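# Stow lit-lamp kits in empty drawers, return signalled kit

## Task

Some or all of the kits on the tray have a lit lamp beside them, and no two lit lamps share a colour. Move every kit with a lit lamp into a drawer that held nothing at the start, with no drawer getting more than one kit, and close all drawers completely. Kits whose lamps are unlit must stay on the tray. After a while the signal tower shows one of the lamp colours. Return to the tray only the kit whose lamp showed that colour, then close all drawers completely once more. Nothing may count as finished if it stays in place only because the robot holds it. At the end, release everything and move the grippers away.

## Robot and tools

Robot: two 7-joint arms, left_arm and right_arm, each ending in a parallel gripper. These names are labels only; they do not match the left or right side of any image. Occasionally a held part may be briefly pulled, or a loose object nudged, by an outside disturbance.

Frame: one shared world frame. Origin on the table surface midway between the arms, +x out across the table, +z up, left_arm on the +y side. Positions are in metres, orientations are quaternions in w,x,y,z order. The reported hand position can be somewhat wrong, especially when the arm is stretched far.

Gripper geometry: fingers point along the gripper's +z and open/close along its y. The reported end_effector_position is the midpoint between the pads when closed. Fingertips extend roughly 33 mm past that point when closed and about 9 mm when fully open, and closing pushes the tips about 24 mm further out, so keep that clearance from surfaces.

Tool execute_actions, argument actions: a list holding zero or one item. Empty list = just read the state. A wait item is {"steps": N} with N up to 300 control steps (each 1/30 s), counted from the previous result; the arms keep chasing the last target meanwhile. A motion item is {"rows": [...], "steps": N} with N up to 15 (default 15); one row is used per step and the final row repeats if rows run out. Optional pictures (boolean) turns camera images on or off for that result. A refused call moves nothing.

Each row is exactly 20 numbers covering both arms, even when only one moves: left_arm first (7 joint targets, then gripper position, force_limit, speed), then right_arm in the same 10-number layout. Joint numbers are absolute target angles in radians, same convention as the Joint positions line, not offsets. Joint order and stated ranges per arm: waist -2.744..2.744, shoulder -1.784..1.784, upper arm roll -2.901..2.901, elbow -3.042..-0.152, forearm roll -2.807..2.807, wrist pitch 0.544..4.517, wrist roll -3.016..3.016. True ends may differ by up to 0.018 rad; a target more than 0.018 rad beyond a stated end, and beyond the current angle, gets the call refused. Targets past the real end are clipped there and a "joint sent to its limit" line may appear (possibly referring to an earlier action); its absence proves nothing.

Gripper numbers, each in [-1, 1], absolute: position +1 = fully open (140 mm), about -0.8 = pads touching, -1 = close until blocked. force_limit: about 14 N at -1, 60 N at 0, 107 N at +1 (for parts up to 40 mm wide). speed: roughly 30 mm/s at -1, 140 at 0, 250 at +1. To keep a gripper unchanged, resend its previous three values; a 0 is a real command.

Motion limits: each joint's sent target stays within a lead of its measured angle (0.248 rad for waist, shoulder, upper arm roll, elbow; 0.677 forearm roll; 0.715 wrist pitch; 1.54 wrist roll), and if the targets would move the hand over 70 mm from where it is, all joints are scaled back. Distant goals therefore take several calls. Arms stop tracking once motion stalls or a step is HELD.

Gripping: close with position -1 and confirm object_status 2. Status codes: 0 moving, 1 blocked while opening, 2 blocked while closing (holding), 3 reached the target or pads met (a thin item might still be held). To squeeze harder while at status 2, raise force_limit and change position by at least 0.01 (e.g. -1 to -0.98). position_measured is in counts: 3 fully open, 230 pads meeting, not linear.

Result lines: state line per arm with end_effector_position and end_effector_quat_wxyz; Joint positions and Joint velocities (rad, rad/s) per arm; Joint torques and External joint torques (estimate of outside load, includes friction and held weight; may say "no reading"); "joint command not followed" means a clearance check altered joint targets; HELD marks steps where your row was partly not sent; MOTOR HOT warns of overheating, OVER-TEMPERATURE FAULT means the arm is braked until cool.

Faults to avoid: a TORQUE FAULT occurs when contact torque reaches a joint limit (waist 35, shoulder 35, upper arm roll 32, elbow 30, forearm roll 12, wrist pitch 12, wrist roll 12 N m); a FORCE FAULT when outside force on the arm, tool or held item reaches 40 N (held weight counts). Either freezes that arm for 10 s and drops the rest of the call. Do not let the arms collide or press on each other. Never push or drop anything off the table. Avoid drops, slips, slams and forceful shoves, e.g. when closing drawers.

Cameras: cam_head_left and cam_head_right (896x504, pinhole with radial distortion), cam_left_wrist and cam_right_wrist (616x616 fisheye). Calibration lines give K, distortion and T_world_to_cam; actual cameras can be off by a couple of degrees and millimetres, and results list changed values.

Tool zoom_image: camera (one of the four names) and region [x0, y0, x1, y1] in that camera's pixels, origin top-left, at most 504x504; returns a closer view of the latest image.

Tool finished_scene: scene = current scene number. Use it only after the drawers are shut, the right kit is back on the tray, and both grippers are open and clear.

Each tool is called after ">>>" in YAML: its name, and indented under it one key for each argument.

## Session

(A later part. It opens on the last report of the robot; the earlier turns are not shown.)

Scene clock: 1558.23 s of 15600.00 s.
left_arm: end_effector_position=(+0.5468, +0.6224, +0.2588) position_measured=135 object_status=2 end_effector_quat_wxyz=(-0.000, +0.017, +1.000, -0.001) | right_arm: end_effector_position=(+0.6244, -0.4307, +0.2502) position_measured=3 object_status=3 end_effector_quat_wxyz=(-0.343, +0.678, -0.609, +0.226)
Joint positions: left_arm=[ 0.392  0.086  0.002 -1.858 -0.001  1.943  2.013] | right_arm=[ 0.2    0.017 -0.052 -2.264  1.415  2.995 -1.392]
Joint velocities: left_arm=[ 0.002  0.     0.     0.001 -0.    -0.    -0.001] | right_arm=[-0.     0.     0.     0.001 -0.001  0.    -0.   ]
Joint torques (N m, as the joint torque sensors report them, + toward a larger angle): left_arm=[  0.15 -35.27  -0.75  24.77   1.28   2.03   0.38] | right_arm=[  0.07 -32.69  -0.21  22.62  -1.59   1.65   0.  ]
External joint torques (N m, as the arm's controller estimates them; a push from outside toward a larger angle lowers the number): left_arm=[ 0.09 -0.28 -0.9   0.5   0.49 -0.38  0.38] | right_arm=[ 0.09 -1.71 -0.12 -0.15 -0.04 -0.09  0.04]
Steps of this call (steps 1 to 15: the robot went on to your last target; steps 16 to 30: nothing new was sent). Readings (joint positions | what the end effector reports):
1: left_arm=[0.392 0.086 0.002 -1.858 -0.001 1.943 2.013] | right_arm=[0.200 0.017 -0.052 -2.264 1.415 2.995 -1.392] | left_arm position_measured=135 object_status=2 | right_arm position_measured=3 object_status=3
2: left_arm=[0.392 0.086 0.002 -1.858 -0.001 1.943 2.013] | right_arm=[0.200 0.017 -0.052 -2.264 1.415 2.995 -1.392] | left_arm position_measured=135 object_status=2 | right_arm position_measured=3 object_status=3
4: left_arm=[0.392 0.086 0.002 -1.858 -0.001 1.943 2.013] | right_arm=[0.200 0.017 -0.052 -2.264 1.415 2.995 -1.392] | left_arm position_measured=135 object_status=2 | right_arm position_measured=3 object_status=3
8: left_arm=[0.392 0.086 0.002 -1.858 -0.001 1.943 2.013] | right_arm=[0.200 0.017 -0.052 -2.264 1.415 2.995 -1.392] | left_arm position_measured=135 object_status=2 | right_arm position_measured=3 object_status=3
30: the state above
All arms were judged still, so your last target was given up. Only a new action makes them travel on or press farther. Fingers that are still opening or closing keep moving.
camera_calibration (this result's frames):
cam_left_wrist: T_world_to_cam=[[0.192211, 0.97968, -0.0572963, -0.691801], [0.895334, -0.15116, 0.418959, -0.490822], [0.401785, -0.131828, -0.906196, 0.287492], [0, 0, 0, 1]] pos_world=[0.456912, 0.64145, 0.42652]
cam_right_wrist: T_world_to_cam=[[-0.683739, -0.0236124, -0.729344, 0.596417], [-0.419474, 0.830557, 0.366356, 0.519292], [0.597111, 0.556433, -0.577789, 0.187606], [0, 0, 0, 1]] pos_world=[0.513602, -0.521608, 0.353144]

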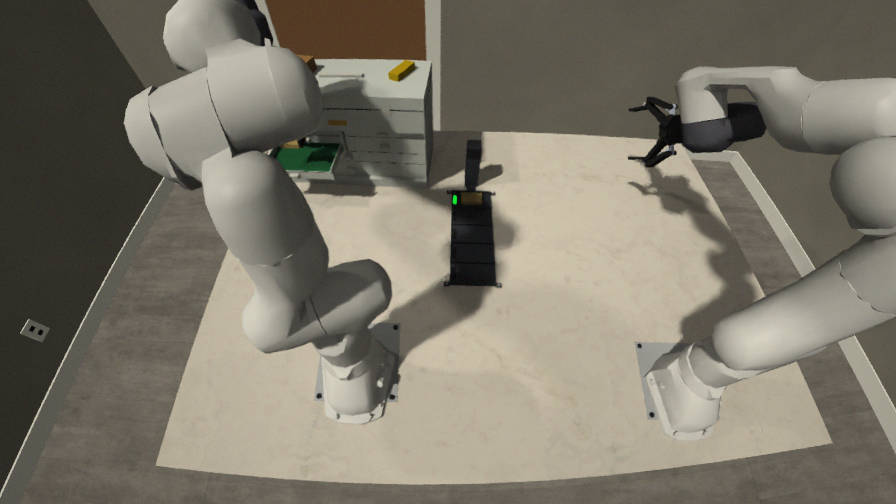

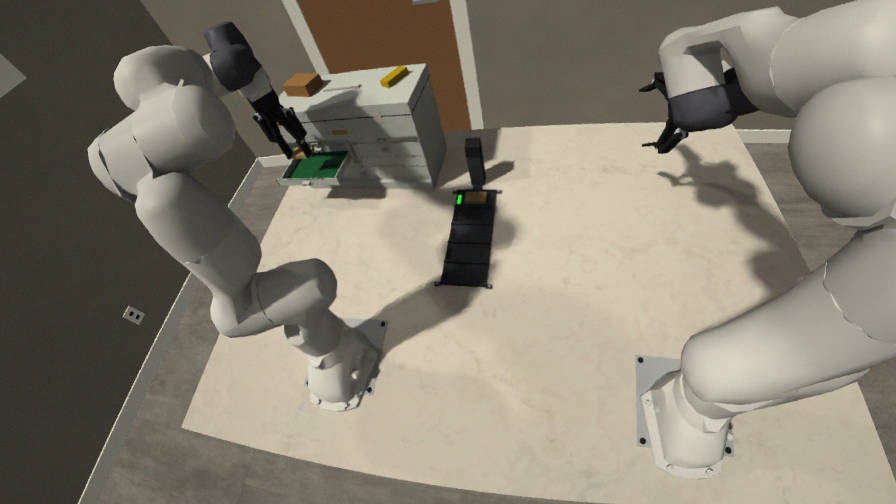

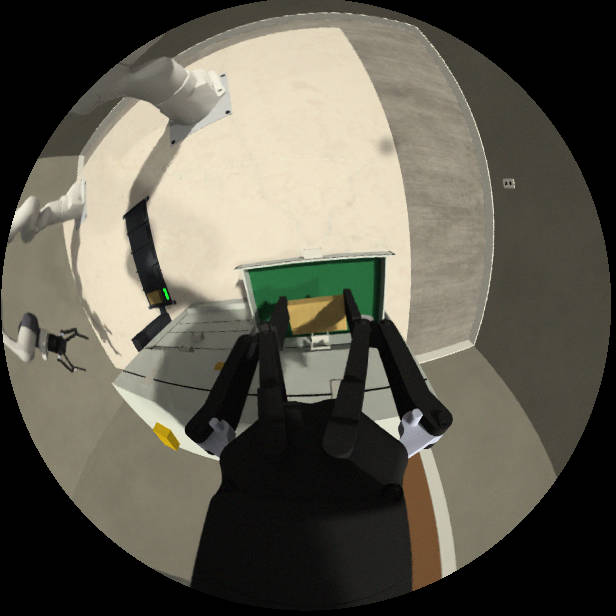

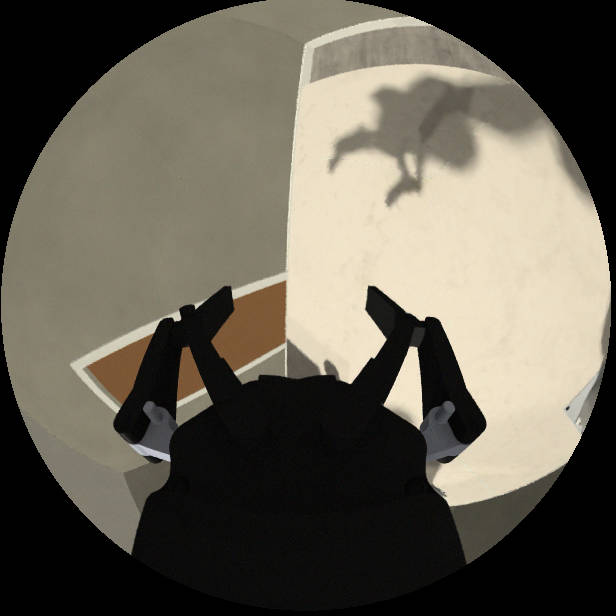

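>>> execute_actions:
  actions:
    - {"rows":[[0.393,0.096,0,-1.88,0,1.99,2.03,-1,0,-0.7,0.2,0.017,-0.05,-2.264,1.415,2.995,-1.392,1,0,0],[0.393,0.096,0,-1.88,0,1.99,2.03,-1,0,-0.7,0.2,0.017,-0.05,-2.264,1.415,2.995,-1.392,1,0,0],[0.393,0.096,0,-1.88,0,1.99,2.03,-1,0,-0.7,0.2,0.017,-0.05,-2.264,1.415,2.995,-1.392,1,0,0],[0.393,0.106,0,-1.906,0,2.03,2.03,-1,0,-0.7,0.2,0.017,-0.05,-2.264,1.415,2.995,-1.392,1,0,0],[0.393,0.106,0,-1.906,0,2.03,2.03,-1,0,-0.7,0.2,0.017,-0.05,-2.264,1.415,2.995,-1.392,1,0,0],[0.393,0.106,0,-1.906,0,2.03,2.03,-1,0,-0.7,0.2,0.017,-0.05,-2.264,1.415,2.995,-1.392,1,0,0],[0.393,0.117,0,-1.932,0,2.065,2.03,-1,0,-0.7,0.2,0.017,-0.05,-2.264,1.415,2.995,-1.392,1,0,0],[0.393,0.117,0,-1.932,0,2.065,2.03,-1,0,-0.7,0.2,0.017,-0.05,-2.264,1.415,2.995,-1.392,1,0,0],[0.393,0.117,0,-1.932,0,2.065,2.03,-1,0,-0.7,0.2,0.017,-0.05,-2.264,1.415,2.995,-1.392,1,0,0],[0.393,0.1275,0,-1.957,0,2.088,2.03,-1,0,-0.7,0.2,0.017,-0.05,-2.264,1.415,2.995,-1.392,1,0,0]],"steps":15}
  pictures: false

>>> execute_actions:
  actions:
    - {"steps":20}

Scene clock: 1573.90 s of 15600.00 s.
left_arm: end_effector_position=(+0.5403, +0.6196, +0.1973) position_measured=135 object_status=2 end_effector_quat_wxyz=(-0.011, +0.021, +1.000, -0.005) | right_arm: end_effector_position=(+0.6244, -0.4307, +0.2502) position_measured=3 object_status=3 end_effector_quat_wxyz=(-0.343, +0.678, -0.609, +0.226)
Joint positions: left_arm=[ 0.392  0.13   0.002 -1.957 -0.001  2.063  2.021] | right_arm=[ 0.2    0.017 -0.052 -2.264  1.415  2.995 -1.392]
Joint velocities: left_arm=[ 0.001  0.018  0.001 -0.04   0.002  0.11   0.007] | right_arm=[-0.     0.001 -0.001  0.001  0.001 -0.001 -0.   ]
Joint torques (N m, as the joint torque sensors report them, + toward a larger angle): left_arm=[ -0.3  -38.27  -0.55  24.82   1.27   3.5    0.38] | right_arm=[  0.26 -32.77  -0.43  23.39  -1.58   1.65   0.06]
External joint torques (N m, as the arm's controller estimates them; a push from outside toward a larger angle lowers the number): left_arm=[-0.4   0.65 -0.78 -0.79  0.49  0.9   0.38] | right_arm=[ 0.34 -1.76 -0.29  0.62 -0.04 -0.09  0.1 ]
Steps of this call (steps 1 to 90: nothing new was sent; then 12.17 s passed at rest; steps 91 to 105: all 15 steps of this action). Readings (joint positions | what the end effector reports):
91: left_arm=[0.392 0.086 0.002 -1.862 -0.001 1.951 2.014] | right_arm=[0.200 0.017 -0.052 -2.264 1.415 2.995 -1.392] | left_arm position_measured=135 object_status=2 | right_arm position_measured=3 object_status=3
92: left_arm=[0.392 0.088 0.002 -1.867 -0.001 1.957 2.015] | right_arm=[0.200 0.017 -0.052 -2.264 1.415 2.995 -1.392] | left_arm position_measured=135 object_status=2 | right_arm position_measured=3 object_status=3
94: left_arm=[0.392 0.092 0.002 -1.879 -0.001 1.973 2.017] | right_arm=[0.200 0.017 -0.052 -2.264 1.415 2.995 -1.392] | left_arm position_measured=135 object_status=2 | right_arm position_measured=3 object_status=3
98: left_arm=[0.392 0.107 0.002 -1.914 -0.001 2.013 2.019] | right_arm=[0.200 0.017 -0.052 -2.264 1.415 2.995 -1.392] | left_arm position_measured=135 object_status=2 | right_arm position_measured=3 object_status=3
105: the state above

Scene clock: 1574.57 s of 15600.00 s.
left_arm: end_effector_position=(+0.5457, +0.6220, +0.1985) position_measured=135 object_status=2 end_effector_quat_wxyz=(-0.002, +0.022, +1.000, -0.002) | right_arm: end_effector_position=(+0.6244, -0.4307, +0.2502) position_measured=3 object_status=3 end_effector_quat_wxyz=(-0.343, +0.678, -0.609, +0.226)
Joint positions: left_arm=[ 0.392  0.13   0.002 -1.958 -0.001  2.082  2.023] | right_arm=[ 0.2    0.017 -0.052 -2.264  1.415  2.995 -1.392]
Joint velocities: left_arm=[-0.     0.    -0.    -0.     0.001  0.001  0.001] | right_arm=[ 0.    -0.001 -0.001  0.    -0.001  0.001 -0.   ]
Joint torques (N m, as the joint torque sensors report them, + toward a larger angle): left_arm=[  0.67 -38.37  -1.57  23.35   1.35   3.24   0.37] | right_arm=[  0.14 -33.16  -0.27  23.24  -1.53   1.61   0.07]
External joint torques (N m, as the arm's controller estimates them; a push from outside toward a larger angle lowers the number): left_arm=[ 0.67 -2.5  -1.7  -0.34  0.61  0.84  0.37] | right_arm=[ 0.17 -2.29 -0.18  0.59  0.   -0.12  0.12]
Steps of this call (steps 1 to 20: the robot went on to your last target). Readings (joint positions | what the end effector reports):
1: left_arm=[0.392 0.130 0.002 -1.958 -0.001 2.066 2.022] | right_arm=[0.200 0.017 -0.052 -2.264 1.415 2.995 -1.392] | left_arm position_measured=135 object_status=2 | right_arm position_measured=3 object_status=3
2: left_arm=[0.392 0.130 0.002 -1.958 -0.001 2.069 2.022] | right_arm=[0.200 0.017 -0.052 -2.264 1.415 2.995 -1.392] | left_arm position_measured=135 object_status=2 | right_arm position_measured=3 object_status=3
4: left_arm=[0.392 0.130 0.002 -1.958 -0.001 2.074 2.022] | right_arm=[0.200 0.017 -0.052 -2.264 1.415 2.995 -1.392] | left_arm position_measured=135 object_status=2 | right_arm position_measured=3 object_status=3
8: left_arm=[0.392 0.130 0.002 -1.958 -0.001 2.079 2.022] | right_arm=[0.200 0.017 -0.052 -2.264 1.415 2.995 -1.392] | left_arm position_measured=135 object_status=2 | right_arm position_measured=3 object_status=3
20: the state above
camera_calibration (this result's frames):
cam_left_wrist: T_world_to_cam=[[0.201448, 0.977675, -0.059746, -0.697956], [0.895572, -0.159141, 0.41548, -0.459122], [0.396697, -0.137205, -0.907638, 0.239569], [0, 0, 0, 1]] pos_world=[0.456742, 0.642179, 0.366498]
cam_right_wrist: T_world_to_cam=[[-0.683739, -0.0236146, -0.729344, 0.596416], [-0.419477, 0.830556, 0.366356, 0.519291], [0.59711, 0.556435, -0.577789, 0.187606], [0, 0, 0, 1]] pos_world=[0.513602, -0.521606, 0.353144]

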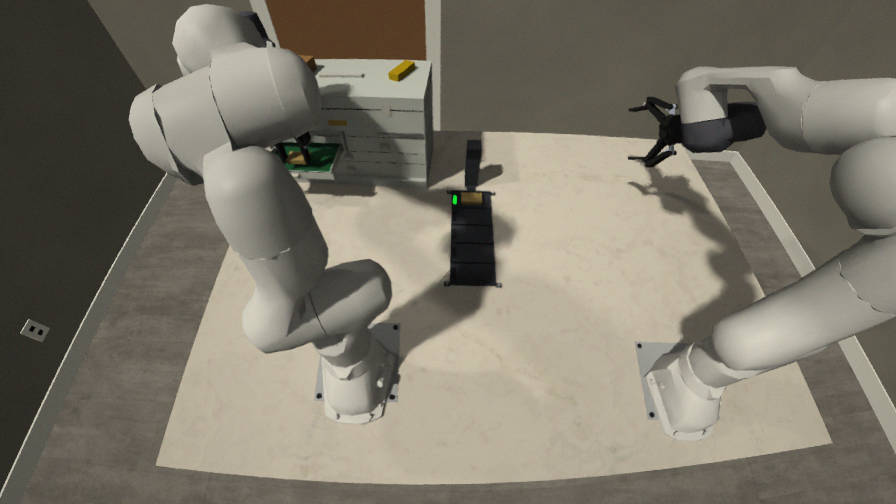

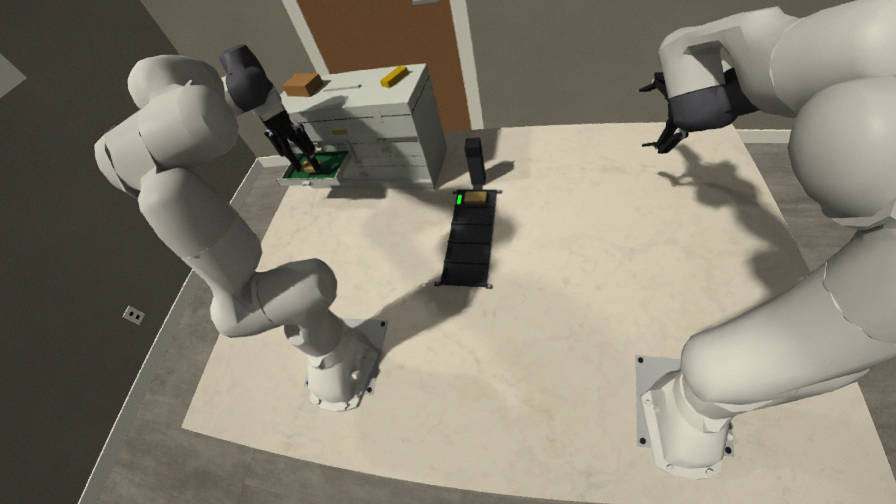

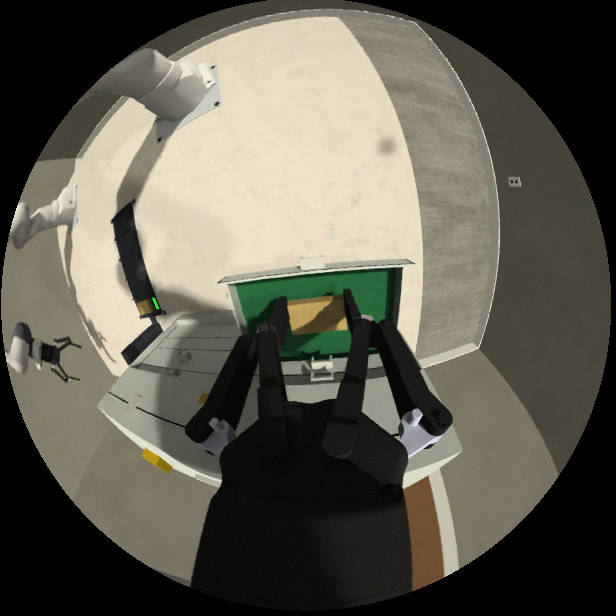

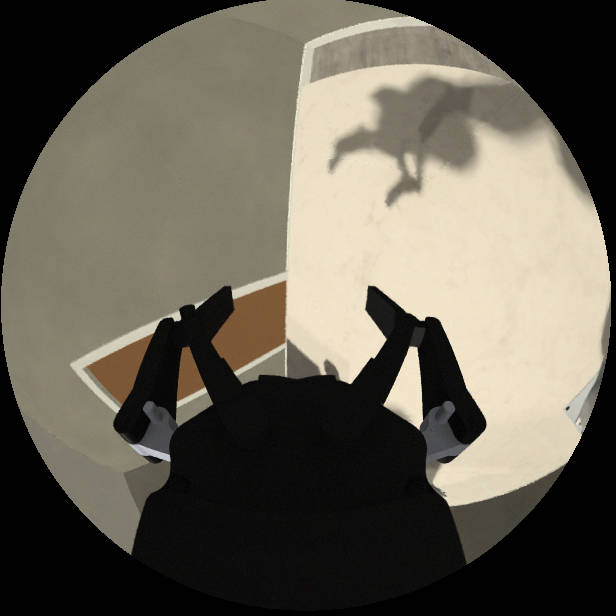

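>>> execute_actions:
  actions:
    - {"rows":[[0.393,0.135,0,-1.968,0,2.12,2.03,-1,0,-0.7,0.2,0.017,-0.05,-2.264,1.415,2.995,-1.392,1,0,0],[0.393,0.135,0,-1.968,0,2.12,2.03,-1,0,-0.7,0.2,0.017,-0.05,-2.264,1.415,2.995,-1.392,1,0,0],[0.393,0.135,0,-1.968,0,2.12,2.03,-1,0,-0.7,0.2,0.017,-0.05,-2.264,1.415,2.995,-1.392,1,0,0],[0.393,0.135,0,-1.968,0,2.12,2.03,-1,0,-0.7,0.2,0.017,-0.05,-2.264,1.415,2.995,-1.392,1,0,0],[0.393,0.141,0,-1.977,0,2.135,2.03,-1,0,-0.7,0.2,0.017,-0.05,-2.264,1.415,2.995,-1.392,1,0,0],[0.393,0.141,0,-1.977,0,2.135,2.03,-1,0,-0.7,0.2,0.017,-0.05,-2.264,1.415,2.995,-1.392,1,0,0],[0.393,0.141,0,-1.977,0,2.135,2.03,-1,0,-0.7,0.2,0.017,-0.05,-2.264,1.415,2.995,-1.392,1,0,0],[0.393,0.141,0,-1.977,0,2.135,2.03,-1,0,-0.7,0.2,0.017,-0.05,-2.264,1.415,2.995,-1.392,1,0,0],[0.393,0.146,0,-1.985,0,2.138,2.03,-1,0,-0.7,0.2,0.017,-0.05,-2.264,1.415,2.995,-1.392,1,0,0]],"steps":15}
  pictures: false

>>> execute_actions:
  actions:
    - {"steps":15}
  pictures: false

Scene clock: 1596.40 s of 15600.00 s.
left_arm: end_effector_position=(+0.5459, +0.6221, +0.1806) position_measured=135 object_status=2 end_effector_quat_wxyz=(-0.001, +0.022, +1.000, -0.001) | right_arm: end_effector_position=(+0.6244, -0.4307, +0.2502) position_measured=3 object_status=3 end_effector_quat_wxyz=(-0.343, +0.678, -0.609, +0.226)
Joint positions: left_arm=[ 0.392  0.146  0.002 -1.985 -0.001  2.128  2.023] | right_arm=[ 0.2    0.017 -0.052 -2.264  1.415  2.995 -1.392]
Joint velocities: left_arm=[ 0.     0.     0.    -0.004 -0.001  0.025 -0.   ] | right_arm=[ 0.001 -0.001 -0.     0.    -0.     0.     0.001]
Joint torques (N m, as the joint torque sensors report them, + toward a larger angle): left_arm=[  0.04 -36.16  -1.03  24.42   1.26   3.43   0.37] | right_arm=[  0.22 -32.82   0.07  22.91  -1.55   1.62   0.05]
External joint torques (N m, as the arm's controller estimates them; a push from outside toward a larger angle lowers the number): left_arm=[ 0.04  0.82 -1.18  0.46  0.53  0.95  0.37] | right_arm=[ 0.21 -1.87  0.13  0.21 -0.01 -0.11  0.1 ]
Steps of this call (steps 1 to 15: the robot went on to your last target; steps 16 to 90: nothing new was sent; then 18.33 s passed at rest; steps 91 to 105: all 15 steps of this action). Readings (joint positions | what the end effector reports):
91: left_arm=[0.392 0.130 0.002 -1.960 -0.001 2.088 2.023] | right_arm=[0.200 0.017 -0.052 -2.264 1.415 2.995 -1.392] | left_arm position_measured=135 object_status=2 | right_arm position_measured=3 object_status=3
92: left_arm=[0.392 0.131 0.002 -1.962 -0.001 2.093 2.023] | right_arm=[0.200 0.017 -0.052 -2.264 1.415 2.995 -1.392] | left_arm position_measured=135 object_status=2 | right_arm position_measured=3 object_status=3
94: left_arm=[0.392 0.133 0.002 -1.965 -0.001 2.100 2.023] | right_arm=[0.200 0.017 -0.052 -2.264 1.415 2.995 -1.392] | left_arm position_measured=135 object_status=2 | right_arm position_measured=3 object_status=3
98: left_arm=[0.392 0.139 0.002 -1.975 -0.001 2.116 2.023] | right_arm=[0.200 0.017 -0.052 -2.264 1.415 2.995 -1.392] | left_arm position_measured=135 object_status=2 | right_arm position_measured=3 object_status=3
105: the state above

Scene clock: 1596.90 s of 15600.00 s.
left_arm: end_effector_position=(+0.5471, +0.6226, +0.1809) position_measured=135 object_status=2 end_effector_quat_wxyz=(+0.001, +0.022, +1.000, -0.000) | right_arm: end_effector_position=(+0.6244, -0.4307, +0.2502) position_measured=3 object_status=3 end_effector_quat_wxyz=(-0.343, +0.678, -0.609, +0.226)
Joint positions: left_arm=[ 0.392  0.146  0.002 -1.985 -0.001  2.133  2.023] | right_arm=[ 0.2    0.017 -0.052 -2.264  1.415  2.995 -1.392]
Joint velocities: left_arm=[-0.    -0.    -0.001 -0.001 -0.     0.003 -0.001] | right_arm=[-0.     0.     0.     0.002 -0.001 -0.     0.   ]
Joint torques (N m, as the joint torque sensors report them, + toward a larger angle): left_arm=[  0.56 -36.39  -0.96  23.37   1.3    3.32   0.47] | right_arm=[  0.4  -32.72  -0.05  23.18  -1.57   1.62   0.03]
External joint torques (N m, as the arm's controller estimates them; a push from outside toward a larger angle lowers the number): left_arm=[ 0.6  -0.28 -1.07 -0.06  0.58  0.91  0.47] | right_arm=[ 0.41 -1.63  0.01  0.34 -0.02 -0.11  0.08]
Steps of this call (steps 1 to 15: the robot went on to your last target). Readings (joint positions | what the end effector reports):
1: left_arm=[0.392 0.146 0.002 -1.985 -0.001 2.129 2.023] | right_arm=[0.200 0.017 -0.052 -2.264 1.415 2.995 -1.392] | left_arm position_measured=135 object_status=2 | right_arm position_measured=3 object_status=3
2: left_arm=[0.392 0.146 0.002 -1.985 -0.001 2.130 2.023] | right_arm=[0.200 0.017 -0.052 -2.264 1.415 2.995 -1.392] | left_arm position_measured=135 object_status=2 | right_arm position_measured=3 object_status=3
4: left_arm=[0.392 0.146 0.002 -1.985 -0.001 2.131 2.023] | right_arm=[0.200 0.017 -0.052 -2.264 1.415 2.995 -1.392] | left_arm position_measured=135 object_status=2 | right_arm position_measured=3 object_status=3
8: left_arm=[0.392 0.146 0.002 -1.985 -0.001 2.132 2.023] | right_arm=[0.200 0.017 -0.052 -2.264 1.415 2.995 -1.392] | left_arm position_measured=135 object_status=2 | right_arm position_measured=3 object_status=3
15: the state above
All arms were judged still, so your last target was given up. Only a new action makes them travel on or press farther. Fingers that are still opening or closing keep moving.

>>> execute_actions:
  actions:
    - {"rows":[[0.393,0.152,0,-1.992,0,2.148,2.03,-1,0,-0.7,0.2,0.017,-0.05,-2.264,1.415,2.995,-1.392,1,0,0]],"steps":15}
  pictures: false

Scene clock: 1603.37 s of 15600.00 s.
left_arm: end_effector_position=(+0.5470, +0.6225, +0.1766) position_measured=135 object_status=2 end_effector_quat_wxyz=(+0.000, +0.022, +1.000, -0.000) | right_arm: end_effector_position=(+0.6244, -0.4307, +0.2502) position_measured=3 object_status=3 end_effector_quat_wxyz=(-0.343, +0.678, -0.609, +0.226)
Joint positions: left_arm=[ 0.392  0.151  0.002 -1.991 -0.001  2.142  2.024] | right_arm=[ 0.2    0.017 -0.052 -2.264  1.415  2.995 -1.392]
Joint velocities: left_arm=[ 0.     0.001 -0.    -0.     0.001  0.002  0.002] | right_arm=[-0.002  0.    -0.001 -0.    -0.     0.001 -0.   ]
Joint torques (N m, as the joint torque sensors report them, + toward a larger angle): left_arm=[  0.21 -35.36  -1.03  22.06   1.18   3.46   0.47] | right_arm=[  0.36 -32.56  -0.29  23.24  -1.53   1.65   0.03]
External joint torques (N m, as the arm's controller estimates them; a push from outside toward a larger angle lowers the number): left_arm=[ 0.19  0.7  -1.2  -1.23  0.47  1.06  0.47] | right_arm=[ 0.49 -1.68 -0.1   0.58  0.   -0.09  0.07]
Steps of this call (steps 1 to 90: nothing new was sent; then 2.97 s passed at rest; steps 91 to 105: all 15 steps of this action). Readings (joint positions | what the end effector reports):
91: left_arm=[0.392 0.146 0.002 -1.986 -0.001 2.135 2.023] | right_arm=[0.200 0.017 -0.052 -2.264 1.415 2.995 -1.392] | left_arm position_measured=135 object_status=2 | right_arm position_measured=3 object_status=3
92: left_arm=[0.392 0.147 0.002 -1.987 -0.001 2.136 2.023] | right_arm=[0.200 0.017 -0.052 -2.264 1.415 2.995 -1.392] | left_arm position_measured=135 object_status=2 | right_arm position_measured=3 object_status=3
94: left_arm=[0.392 0.150 0.002 -1.990 -0.001 2.138 2.023] | right_arm=[0.200 0.017 -0.052 -2.264 1.415 2.995 -1.392] | left_arm position_measured=135 object_status=2 | right_arm position_measured=3 object_status=3
98: left_arm=[0.392 0.151 0.002 -1.991 -0.001 2.141 2.023] | right_arm=[0.200 0.017 -0.052 -2.264 1.415 2.995 -1.392] | left_arm position_measured=135 object_status=2 | right_arm position_measured=3 object_status=3
105: the state above

>>> execute_actions:
  actions:
    - {"rows":[[0.393,0.158,0,-1.998,0,2.16,2.03,-1,0,-0.7,0.2,0.017,-0.05,-2.264,1.415,2.995,-1.392,1,0,0]],"steps":15}
  pictures: false

Scene clock: 1607.73 s of 15600.00 s.
left_arm: end_effector_position=(+0.5491, +0.6233, +0.1761) position_measured=135 object_status=2 end_effector_quat_wxyz=(+0.004, +0.022, +1.000, +0.002) | right_arm: end_effector_position=(+0.6244, -0.4307, +0.2502) position_measured=3 object_status=3 end_effector_quat_wxyz=(-0.343, +0.678, -0.609, +0.226)
Joint positions: left_arm=[ 0.392  0.151  0.002 -1.993 -0.001  2.154  2.024] | right_arm=[ 0.2    0.017 -0.052 -2.264  1.415  2.995 -1.392]
Joint velocities: left_arm=[ 0.     0.     0.001 -0.    -0.001  0.003  0.001] | right_arm=[-0.001 -0.002  0.001  0.    -0.    -0.    -0.   ]
Joint torques (N m, as the joint torque sensors report them, + toward a larger angle): left_arm=[  0.3  -31.78  -0.67  20.18   1.24   3.48   0.47] | right_arm=[  0.33 -32.51  -0.37  23.19  -1.53   1.64   0.01]
External joint torques (N m, as the arm's controller estimates them; a push from outside toward a larger angle lowers the number): left_arm=[ 0.23  4.55 -0.89 -3.26  0.53  1.05  0.47] | right_arm=[ 0.37 -1.46 -0.27  0.44  0.01 -0.1   0.06]
Steps of this call (steps 1 to 15: the robot went on to your last target; steps 16 to 90: nothing new was sent; then 0.87 s passed at rest; steps 91 to 105: all 15 steps of this action). Readings (joint positions | what the end effector reports):
91: left_arm=[0.392 0.151 0.002 -1.991 -0.001 2.145 2.024] | right_arm=[0.200 0.017 -0.052 -2.264 1.415 2.995 -1.392] | left_arm position_measured=135 object_status=2 | right_arm position_measured=3 object_status=3
92: left_arm=[0.392 0.151 0.002 -1.992 -0.001 2.146 2.024] | right_arm=[0.200 0.017 -0.052 -2.264 1.415 2.995 -1.392] | left_arm position_measured=135 object_status=2 | right_arm position_measured=3 object_status=3
94: left_arm=[0.392 0.151 0.002 -1.992 -0.001 2.149 2.024] | right_arm=[0.200 0.017 -0.052 -2.264 1.415 2.995 -1.392] | left_arm position_measured=135 object_status=2 | right_arm position_measured=3 object_status=3
98: left_arm=[0.392 0.151 0.002 -1.993 -0.001 2.152 2.024] | right_arm=[0.200 0.017 -0.052 -2.264 1.415 2.995 -1.392] | left_arm position_measured=135 object_status=2 | right_arm position_measured=3 object_status=3
105: the state above

Contact at .176. Release, lift.

>>> execute_actions:
  actions:
    - {"rows":[[0.393,0.15,0,-1.991,0,2.15,2.03,0.15,0,-0.5,0.2,0.017,-0.05,-2.264,1.415,2.995,-1.392,1,0,0]],"steps":15}
  pictures: false

>>> execute_actions:
  actions:
    - {"rows":[[0.393,0.1275,0,-1.957,0,2.07,2.03,0.15,0,-0.5,0.2,0.017,-0.05,-2.264,1.415,2.995,-1.392,1,0,0],[0.393,0.1275,0,-1.957,0,2.07,2.03,0.15,0,-0.5,0.2,0.017,-0.05,-2.264,1.415,2.995,-1.392,1,0,0],[0.393,0.1275,0,-1.957,0,2.07,2.03,0.15,0,-0.5,0.2,0.017,-0.05,-2.264,1.415,2.995,-1.392,1,0,0],[0.393,0.1275,0,-1.957,0,2.07,2.03,0.15,0,-0.5,0.2,0.017,-0.05,-2.264,1.415,2.995,-1.392,1,0,0],[0.393,0.1275,0,-1.957,0,2.07,2.03,0.15,0,-0.5,0.2,0.017,-0.05,-2.264,1.415,2.995,-1.392,1,0,0],[0.393,0.106,0,-1.906,0,2.0,2.03,0.15,0,-0.5,0.2,0.017,-0.05,-2.264,1.415,2.995,-1.392,1,0,0]],"steps":15}
  pictures: false

>>> execute_actions:
  actions:
    - {"rows":[[0.4,-0.244,0,-2.2076,0,1.963,2.0,-0.2,0,-0.5,0.2,0.017,-0.05,-2.264,1.415,2.995,-1.392,1,0,0]],"steps":15}
  pictures: false

>>> execute_actions:
  actions:
    - {"rows":[[0.4,-0.5,0,-2.628,0,2.2,1.95,-0.2,0,-0.5,0.2,0.017,-0.05,-2.264,1.415,2.995,-1.392,1,0,0]],"steps":15}
  pictures: false

>>> execute_actions:
  actions:
    - {"rows":[[0.4,-0.35,0,-2.8,0,2.65,2.0,-0.2,0,-0.5,0.2,0.017,-0.05,-2.264,1.415,2.995,-1.392,1,0,0]],"steps":15}
  pictures: false

>>> execute_actions:
  actions:
    - {"rows":[[0.455,-0.254,0,-2.859,0,3.05,2.18,-0.2,0,-0.5,0.2,0.017,-0.05,-2.264,1.415,2.995,-1.392,1,0,0]],"steps":15}
  pictures: false

>>> execute_actions:
  actions:
    - {"steps":30}

Scene clock: 1628.83 s of 15600.00 s.
left_arm: end_effector_position=(+0.5496, +0.6235, +0.1767) position_measured=110 object_status=3 end_effector_quat_wxyz=(+0.005, +0.022, +1.000, +0.002) | right_arm: end_effector_position=(+0.6244, -0.4307, +0.2502) position_measured=3 object_status=3 end_effector_quat_wxyz=(-0.343, +0.678, -0.609, +0.226)
Joint positions: left_arm=[ 0.392  0.151  0.002 -1.992 -0.001  2.154  2.024] | right_arm=[ 0.2    0.017 -0.052 -2.264  1.415  2.995 -1.392]
Joint velocities: left_arm=[-0.     0.002 -0.    -0.     0.     0.    -0.001] | right_arm=[ 0.001 -0.    -0.     0.002 -0.     0.    -0.   ]
Joint torques (N m, as the joint torque sensors report them, + toward a larger angle): left_arm=[ -0.04 -36.38  -1.08  23.48   1.25   2.06   0.41] | right_arm=[  0.27 -32.69  -0.17  23.13  -1.54   1.64   0.05]
External joint torques (N m, as the arm's controller estimates them; a push from outside toward a larger angle lowers the number): left_arm=[ 0.08 -0.32 -1.13  0.23  0.54 -0.35  0.41] | right_arm=[ 0.36 -1.84 -0.02  0.42  0.   -0.1   0.09]
Steps of this call (steps 1 to 15: the robot went on to your last target; steps 16 to 90: nothing new was sent; then 17.60 s passed at rest; steps 91 to 105: all 15 steps of this action). Readings (joint positions | what the end effector reports):
91: left_arm=[0.392 0.151 0.002 -1.993 -0.001 2.154 2.024] | right_arm=[0.200 0.017 -0.052 -2.264 1.415 2.995 -1.392] | left_arm position_measured=135 object_status=0 | right_arm position_measured=3 object_status=3
92: left_arm=[0.392 0.151 0.002 -1.993 -0.001 2.154 2.024] | right_arm=[0.200 0.017 -0.052 -2.264 1.415 2.995 -1.392] | left_arm position_measured=135 object_status=0 | right_arm position_measured=3 object_status=3
94: left_arm=[0.392 0.151 0.002 -1.993 -0.001 2.154 2.024] | right_arm=[0.200 0.017 -0.052 -2.264 1.415 2.995 -1.392] | left_arm position_measured=122 object_status=0 | right_arm position_measured=3 object_status=3
98: left_arm=[0.392 0.151 0.002 -1.993 -0.001 2.154 2.024] | right_arm=[0.200 0.017 -0.052 -2.264 1.415 2.995 -1.392] | left_arm position_measured=110 object_status=0 | right_arm position_measured=3 object_status=3
105: the state above

Scene clock: 1629.33 s of 15600.00 s.
left_arm: end_effector_position=(+0.5501, +0.6237, +0.2325) position_measured=110 object_status=3 end_effector_quat_wxyz=(+0.004, +0.022, +1.000, +0.001) | right_arm: end_effector_position=(+0.6244, -0.4307, +0.2502) position_measured=3 object_status=3 end_effector_quat_wxyz=(-0.343, +0.678, -0.609, +0.226)
Joint positions: left_arm=[ 0.392  0.104  0.002 -1.906 -0.001  2.019  2.024] | right_arm=[ 0.2    0.017 -0.052 -2.264  1.415  2.995 -1.392]
Joint velocities: left_arm=[-0.     0.003  0.001  0.     0.    -0.09  -0.   ] | right_arm=[ 0.     0.001 -0.001 -0.001  0.002  0.    -0.   ]
Joint torques (N m, as the joint torque sensors report them, + toward a larger angle): left_arm=[  0.01 -33.83  -1.23  23.65   1.25   1.99   0.4 ] | right_arm=[  0.48 -32.84  -0.21  23.31  -1.56   1.65   0.03]
External joint torques (N m, as the arm's controller estimates them; a push from outside toward a larger angle lowers the number): left_arm=[-0.02  1.59 -1.36 -0.51  0.48 -0.49  0.4 ] | right_arm=[ 0.47 -2.07 -0.17  0.74 -0.04 -0.07  0.07]
Steps of this call (steps 1 to 15: all 15 steps of this action). Readings (joint positions | what the end effector reports):
1: left_arm=[0.392 0.150 0.002 -1.987 -0.001 2.139 2.024] | right_arm=[0.200 0.017 -0.052 -2.264 1.415 2.995 -1.392] | left_arm position_measured=110 object_status=3 | right_arm position_measured=3 object_status=3
2: left_arm=[0.392 0.146 0.002 -1.979 -0.001 2.127 2.024] | right_arm=[0.200 0.017 -0.052 -2.264 1.415 2.995 -1.392] | left_arm position_measured=110 object_status=3 | right_arm position_measured=3 object_status=3
4: left_arm=[0.392 0.136 0.002 -1.967 -0.001 2.110 2.024] | right_arm=[0.200 0.017 -0.052 -2.264 1.415 2.995 -1.392] | left_arm position_measured=110 object_status=3 | right_arm position_measured=3 object_status=3
8: left_arm=[0.392 0.118 0.002 -1.926 -0.001 2.059 2.024] | right_arm=[0.200 0.017 -0.052 -2.264 1.415 2.995 -1.392] | left_arm position_measured=110 object_status=3 | right_arm position_measured=3 object_status=3
15: the state above

Scene clock: 1629.83 s of 15600.00 s.
left_arm: end_effector_position=(+0.4507, +0.5834, +0.2724) position_measured=154 object_status=0 end_effector_quat_wxyz=(+0.005, +0.013, +1.000, +0.001) | right_arm: end_effector_position=(+0.6244, -0.4307, +0.2502) position_measured=3 object_status=3 end_effector_quat_wxyz=(-0.343, +0.678, -0.609, +0.226)
Joint positions: left_arm=[ 0.397 -0.245  0.001 -2.205 -0.001  1.97   2.011] | right_arm=[ 0.2    0.017 -0.052 -2.264  1.415  2.995 -1.392]
Joint velocities: left_arm=[ 0.001  0.001  0.    -0.022  0.001 -0.02  -0.011] | right_arm=[-0.    -0.001  0.    -0.001 -0.001  0.001  0.001]
Joint torques (N m, as the joint torque sensors report them, + toward a larger angle): left_arm=[  1.14 -23.    -0.56  24.37   1.31   2.04  -0.41] | right_arm=[  0.14 -32.86  -0.44  23.21  -1.52   1.59   0.04]
External joint torques (N m, as the arm's controller estimates them; a push from outside toward a larger angle lowers the number): left_arm=[ 1.14  0.94 -0.31 -0.34  0.52 -0.48 -0.41] | right_arm=[ 0.1  -1.91 -0.42  0.53  0.02 -0.13  0.08]
Steps of this call (steps 1 to 15: all 15 steps of this action). Readings (joint positions | what the end effector reports):
1: left_arm=[0.392 0.070 0.002 -1.955 -0.001 2.018 2.023] | right_arm=[0.200 0.017 -0.052 -2.264 1.415 2.995 -1.392] | left_arm position_measured=110 object_status=0 | right_arm position_measured=3 object_status=3
2: left_arm=[0.392 0.018 0.001 -2.017 -0.001 2.010 2.022] | right_arm=[0.200 0.017 -0.052 -2.264 1.415 2.995 -1.392] | left_arm position_measured=114 object_status=0 | right_arm position_measured=3 object_status=3
4: left_arm=[0.395 -0.103 0.001 -2.124 -0.001 1.993 2.019] | right_arm=[0.200 0.017 -0.052 -2.264 1.415 2.995 -1.392] | left_arm position_measured=123 object_status=0 | right_arm position_measured=3 object_status=3
8: left_arm=[0.397 -0.232 0.001 -2.183 -0.001 1.979 2.015] | right_arm=[0.200 0.017 -0.052 -2.264 1.415 2.995 -1.392] | left_arm position_measured=141 object_status=0 | right_arm position_measured=3 object_status=3
15: the state above

Scene clock: 1630.33 s of 15600.00 s.
left_arm: end_effector_position=(+0.3731, +0.5494, +0.2035) position_measured=154 object_status=3 end_effector_quat_wxyz=(+0.025, -0.008, +1.000, +0.010) | right_arm: end_effector_position=(+0.6244, -0.4307, +0.2502) position_measured=3 object_status=3 end_effector_quat_wxyz=(-0.343, +0.678, -0.609, +0.226)
Joint positions: left_arm=[ 0.398 -0.497  0.001 -2.626 -0.     2.183  1.967] | right_arm=[ 0.2    0.017 -0.052 -2.264  1.415  2.995 -1.392]
Joint velocities: left_arm=[-0.001 -0.014 -0.001 -0.002  0.001  0.081 -0.035] | right_arm=[ 0.001 -0.    -0.001  0.001 -0.001  0.    -0.002]
Joint torques (N m, as the joint torque sensors report them, + toward a larger angle): left_arm=[  0.39 -14.43  -1.13  22.3    1.05   3.1   -0.23] | right_arm=[  0.2  -32.56  -0.35  23.4   -1.59   1.63   0.05]
External joint torques (N m, as the arm's controller estimates them; a push from outside toward a larger angle lowers the number): left_arm=[ 0.43 -0.88 -0.61 -1.    0.33  0.63 -0.23] | right_arm=[ 0.27 -1.58 -0.22  0.68 -0.05 -0.11  0.09]
Steps of this call (steps 1 to 15: all 15 steps of this action). Readings (joint positions | what the end effector reports):
1: left_arm=[0.397 -0.291 0.001 -2.270 -0.000 2.014 2.005] | right_arm=[0.200 0.017 -0.052 -2.264 1.415 2.995 -1.392] | left_arm position_measured=154 object_status=0 | right_arm position_measured=3 object_status=3
2: left_arm=[0.397 -0.360 0.001 -2.352 -0.000 2.046 2.000] | right_arm=[0.200 0.017 -0.052 -2.264 1.415 2.995 -1.392] | left_arm position_measured=154 object_status=3 | right_arm position_measured=3 object_status=3
4: left_arm=[0.397 -0.456 0.001 -2.489 -0.000 2.096 1.992] | right_arm=[0.200 0.017 -0.052 -2.264 1.415 2.995 -1.392] | left_arm position_measured=154 object_status=3 | right_arm position_measured=3 object_status=3
8: left_arm=[0.398 -0.488 0.001 -2.608 -0.000 2.146 1.979] | right_arm=[0.200 0.017 -0.052 -2.264 1.415 2.995 -1.392] | left_arm position_measured=154 object_status=3 | right_arm position_measured=3 object_status=3
15: the state above

Scene clock: 1630.83 s of 15600.00 s.
left_arm: end_effector_position=(+0.3925, +0.5580, +0.1153) position_measured=154 object_status=3 end_effector_quat_wxyz=(+0.077, +0.002, +0.996, +0.034) | right_arm: end_effector_position=(+0.6244, -0.4307, +0.2502) position_measured=3 object_status=3 end_effector_quat_wxyz=(-0.343, +0.678, -0.609, +0.226)
Joint positions: left_arm=[ 0.398 -0.349  0.001 -2.8   -0.     2.619  1.988] | right_arm=[ 0.2    0.017 -0.052 -2.264  1.415  2.995 -1.392]
Joint velocities: left_arm=[ 0.001  0.001 -0.001 -0.001  0.001  0.162  0.018] | right_arm=[-0.001  0.    -0.001 -0.002  0.001  0.     0.002]
Joint torques (N m, as the joint torque sensors report them, + toward a larger angle): left_arm=[  0.77 -17.01  -0.19  20.99   0.89   3.55   0.45] | right_arm=[  0.28 -32.9   -0.22  23.17  -1.53   1.65   0.04]
External joint torques (N m, as the arm's controller estimates them; a push from outside toward a larger angle lowers the number): left_arm=[ 0.76 -0.94  0.13  0.5   0.36  0.85  0.45] | right_arm=[ 0.32 -2.07 -0.12  0.59 -0.01 -0.08  0.08]
Steps of this call (steps 1 to 15: all 15 steps of this action). Readings (joint positions | what the end effector reports):
1: left_arm=[0.398 -0.485 0.001 -2.646 -0.000 2.246 1.969] | right_arm=[0.200 0.017 -0.052 -2.264 1.415 2.995 -1.392] | left_arm position_measured=154 object_status=3 | right_arm position_measured=3 object_status=3
2: left_arm=[0.398 -0.455 0.001 -2.681 -0.000 2.312 1.971] | right_arm=[0.200 0.017 -0.052 -2.264 1.415 2.995 -1.392] | left_arm position_measured=154 object_status=3 | right_arm position_measured=3 object_status=3
4: left_arm=[0.398 -0.390 0.001 -2.751 -0.000 2.419 1.975] | right_arm=[0.200 0.017 -0.052 -2.264 1.415 2.995 -1.392] | left_arm position_measured=154 object_status=3 | right_arm position_measured=3 object_status=3
8: left_arm=[0.398 -0.349 0.001 -2.800 -0.000 2.538 1.982] | right_arm=[0.200 0.017 -0.052 -2.264 1.415 2.995 -1.392] | left_arm position_measured=154 object_status=3 | right_arm position_measured=3 object_status=3
15: the state above

Scene clock: 1631.33 s of 15600.00 s.
left_arm: end_effector_position=(+0.4375, +0.6056, +0.1180) position_measured=154 object_status=3 end_effector_quat_wxyz=(+0.182, +0.049, +0.977, +0.103) | right_arm: end_effector_position=(+0.6244, -0.4307, +0.2502) position_measured=3 object_status=3 end_effector_quat_wxyz=(-0.343, +0.678, -0.609, +0.226)
Joint positions: left_arm=[ 0.452 -0.256 -0.    -2.858 -0.     3.024  2.137] | right_arm=[ 0.2    0.017 -0.052 -2.264  1.415  2.995 -1.392]
Joint velocities: left_arm=[ 0.    -0.001 -0.001 -0.001  0.001  0.135  0.119] | right_arm=[ 0.001  0.    -0.002 -0.001  0.     0.    -0.001]
Joint torques (N m, as the joint torque sensors report them, + toward a larger angle): left_arm=[  1.21 -16.9   -0.46  18.53   0.75   3.94   0.55] | right_arm=[  0.13 -32.94  -0.24  23.06  -1.55   1.66   0.  ]
External joint torques (N m, as the arm's controller estimates them; a push from outside toward a larger angle lowers the number): left_arm=[ 1.23  0.84 -0.19 -0.37  0.31  0.81  0.55] | right_arm=[ 0.13 -2.11 -0.18  0.44 -0.01 -0.06  0.04]
Steps of this call (steps 1 to 15: all 15 steps of this action). Readings (joint positions | what the end effector reports):
1: left_arm=[0.409 -0.333 -0.003 -2.810 -0.000 2.690 2.006] | right_arm=[0.200 0.017 -0.052 -2.264 1.415 2.995 -1.392] | left_arm position_measured=154 object_status=3 | right_arm position_measured=3 object_status=3
2: left_arm=[0.423 -0.309 -0.002 -2.823 -0.000 2.755 2.023] | right_arm=[0.200 0.017 -0.052 -2.264 1.415 2.995 -1.392] | left_arm position_measured=154 object_status=3 | right_arm position_measured=3 object_status=3
4: left_arm=[0.441 -0.274 -0.001 -2.846 -0.000 2.849 2.053] | right_arm=[0.200 0.017 -0.052 -2.264 1.415 2.995 -1.392] | left_arm position_measured=154 object_status=3 | right_arm position_measured=3 object_status=3
8: left_arm=[0.451 -0.256 -0.000 -2.858 -0.000 2.955 2.095] | right_arm=[0.200 0.017 -0.052 -2.264 1.415 2.995 -1.392] | left_arm position_measured=154 object_status=3 | right_arm position_measured=3 object_status=3
15: the state above

Scene clock: 1632.33 s of 15600.00 s.
left_arm: end_effector_position=(+0.4424, +0.6081, +0.1226) position_measured=154 object_status=3 end_effector_quat_wxyz=(+0.189, +0.066, +0.973, +0.112) | right_arm: end_effector_position=(+0.6244, -0.4307, +0.2502) position_measured=3 object_status=3 end_effector_quat_wxyz=(-0.343, +0.678, -0.609, +0.226)
Joint positions: left_arm=[ 0.452 -0.256 -0.    -2.858 -0.     3.046  2.172] | right_arm=[ 0.2    0.017 -0.052 -2.264  1.415  2.995 -1.392]
Joint velocities: left_arm=[ 0.    -0.     0.001 -0.002 -0.001  0.001  0.006] | right_arm=[-0.002  0.    -0.    -0.    -0.001  0.    -0.001]
Joint torques (N m, as the joint torque sensors report them, + toward a larger angle): left_arm=[  1.01 -16.72   0.56  18.21   0.7    3.97   0.33] | right_arm=[  0.17 -32.71  -0.26  23.25  -1.54   1.66   0.01]
External joint torques (N m, as the arm's controller estimates them; a push from outside toward a larger angle lowers the number): left_arm=[ 1.    1.19  0.8  -0.87  0.26  0.76  0.32] | right_arm=[ 0.28 -1.79 -0.09  0.57 -0.01 -0.09  0.05]
Steps of this call (steps 1 to 30: the robot went on to your last target). Readings (joint positions | what the end effector reports):
1: left_arm=[0.452 -0.256 -0.000 -2.858 -0.000 3.028 2.141] | right_arm=[0.200 0.017 -0.052 -2.264 1.415 2.995 -1.392] | left_arm position_measured=154 object_status=3 | right_arm position_measured=3 object_status=3
2: left_arm=[0.452 -0.256 -0.000 -2.858 -0.000 3.031 2.144] | right_arm=[0.200 0.017 -0.052 -2.264 1.415 2.995 -1.392] | left_arm position_measured=154 object_status=3 | right_arm position_measured=3 object_status=3
4: left_arm=[0.452 -0.256 -0.000 -2.858 -0.000 3.036 2.150] | right_arm=[0.200 0.017 -0.052 -2.264 1.415 2.995 -1.392] | left_arm position_measured=154 object_status=3 | right_arm position_measured=3 object_status=3
8: left_arm=[0.452 -0.256 -0.000 -2.858 -0.000 3.041 2.158] | right_arm=[0.200 0.017 -0.052 -2.264 1.415 2.995 -1.392] | left_arm position_measured=154 object_status=3 | right_arm position_measured=3 object_status=3
30: the state above
All arms were judged still, so your last target was given up. Only a new action makes them travel on or press farther. Fingers that are still opening or closing keep moving.
camera_calibration (this result's frames):
cam_left_wrist: T_world_to_cam=[[0.251949, 0.936199, 0.245058, -0.70261], [0.656143, -0.351392, 0.667832, -0.145383], [0.711335, -0.00746666, -0.702813, -0.0333537], [0, 0, 0, 1]] pos_world=[0.29614, 0.606447, 0.24583]
cam_right_wrist: T_world_to_cam=[[-0.683739, -0.0236224, -0.729345, 0.596413], [-0.419487, 0.830551, 0.366356, 0.519288], [0.597103, 0.556442, -0.577789, 0.187609], [0, 0, 0, 1]] pos_world=[0.513603, -0.5216, 0.353145]

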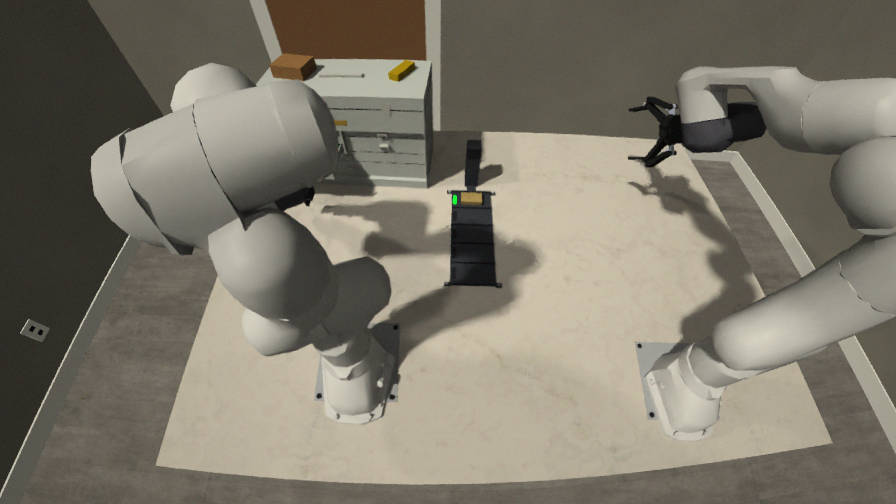

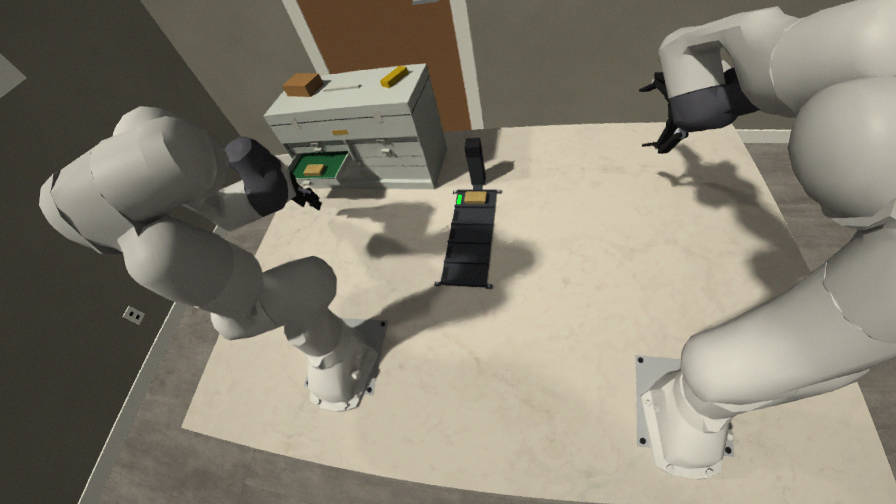

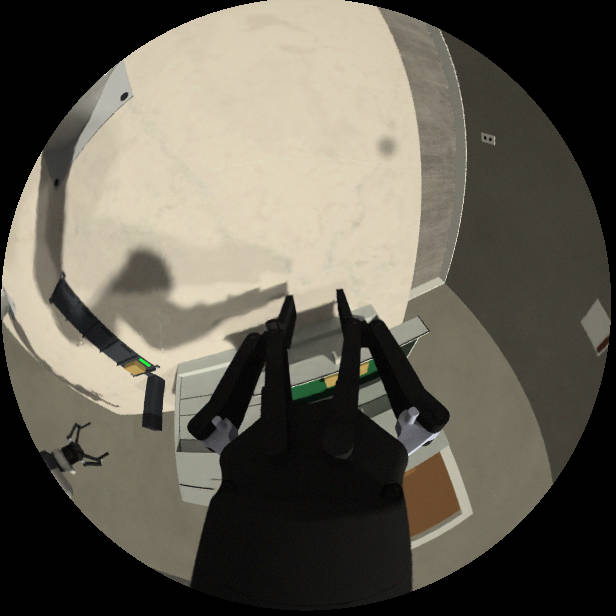

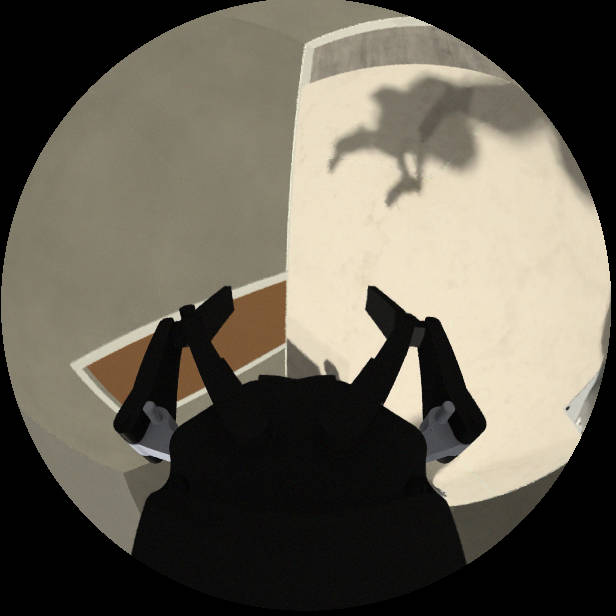

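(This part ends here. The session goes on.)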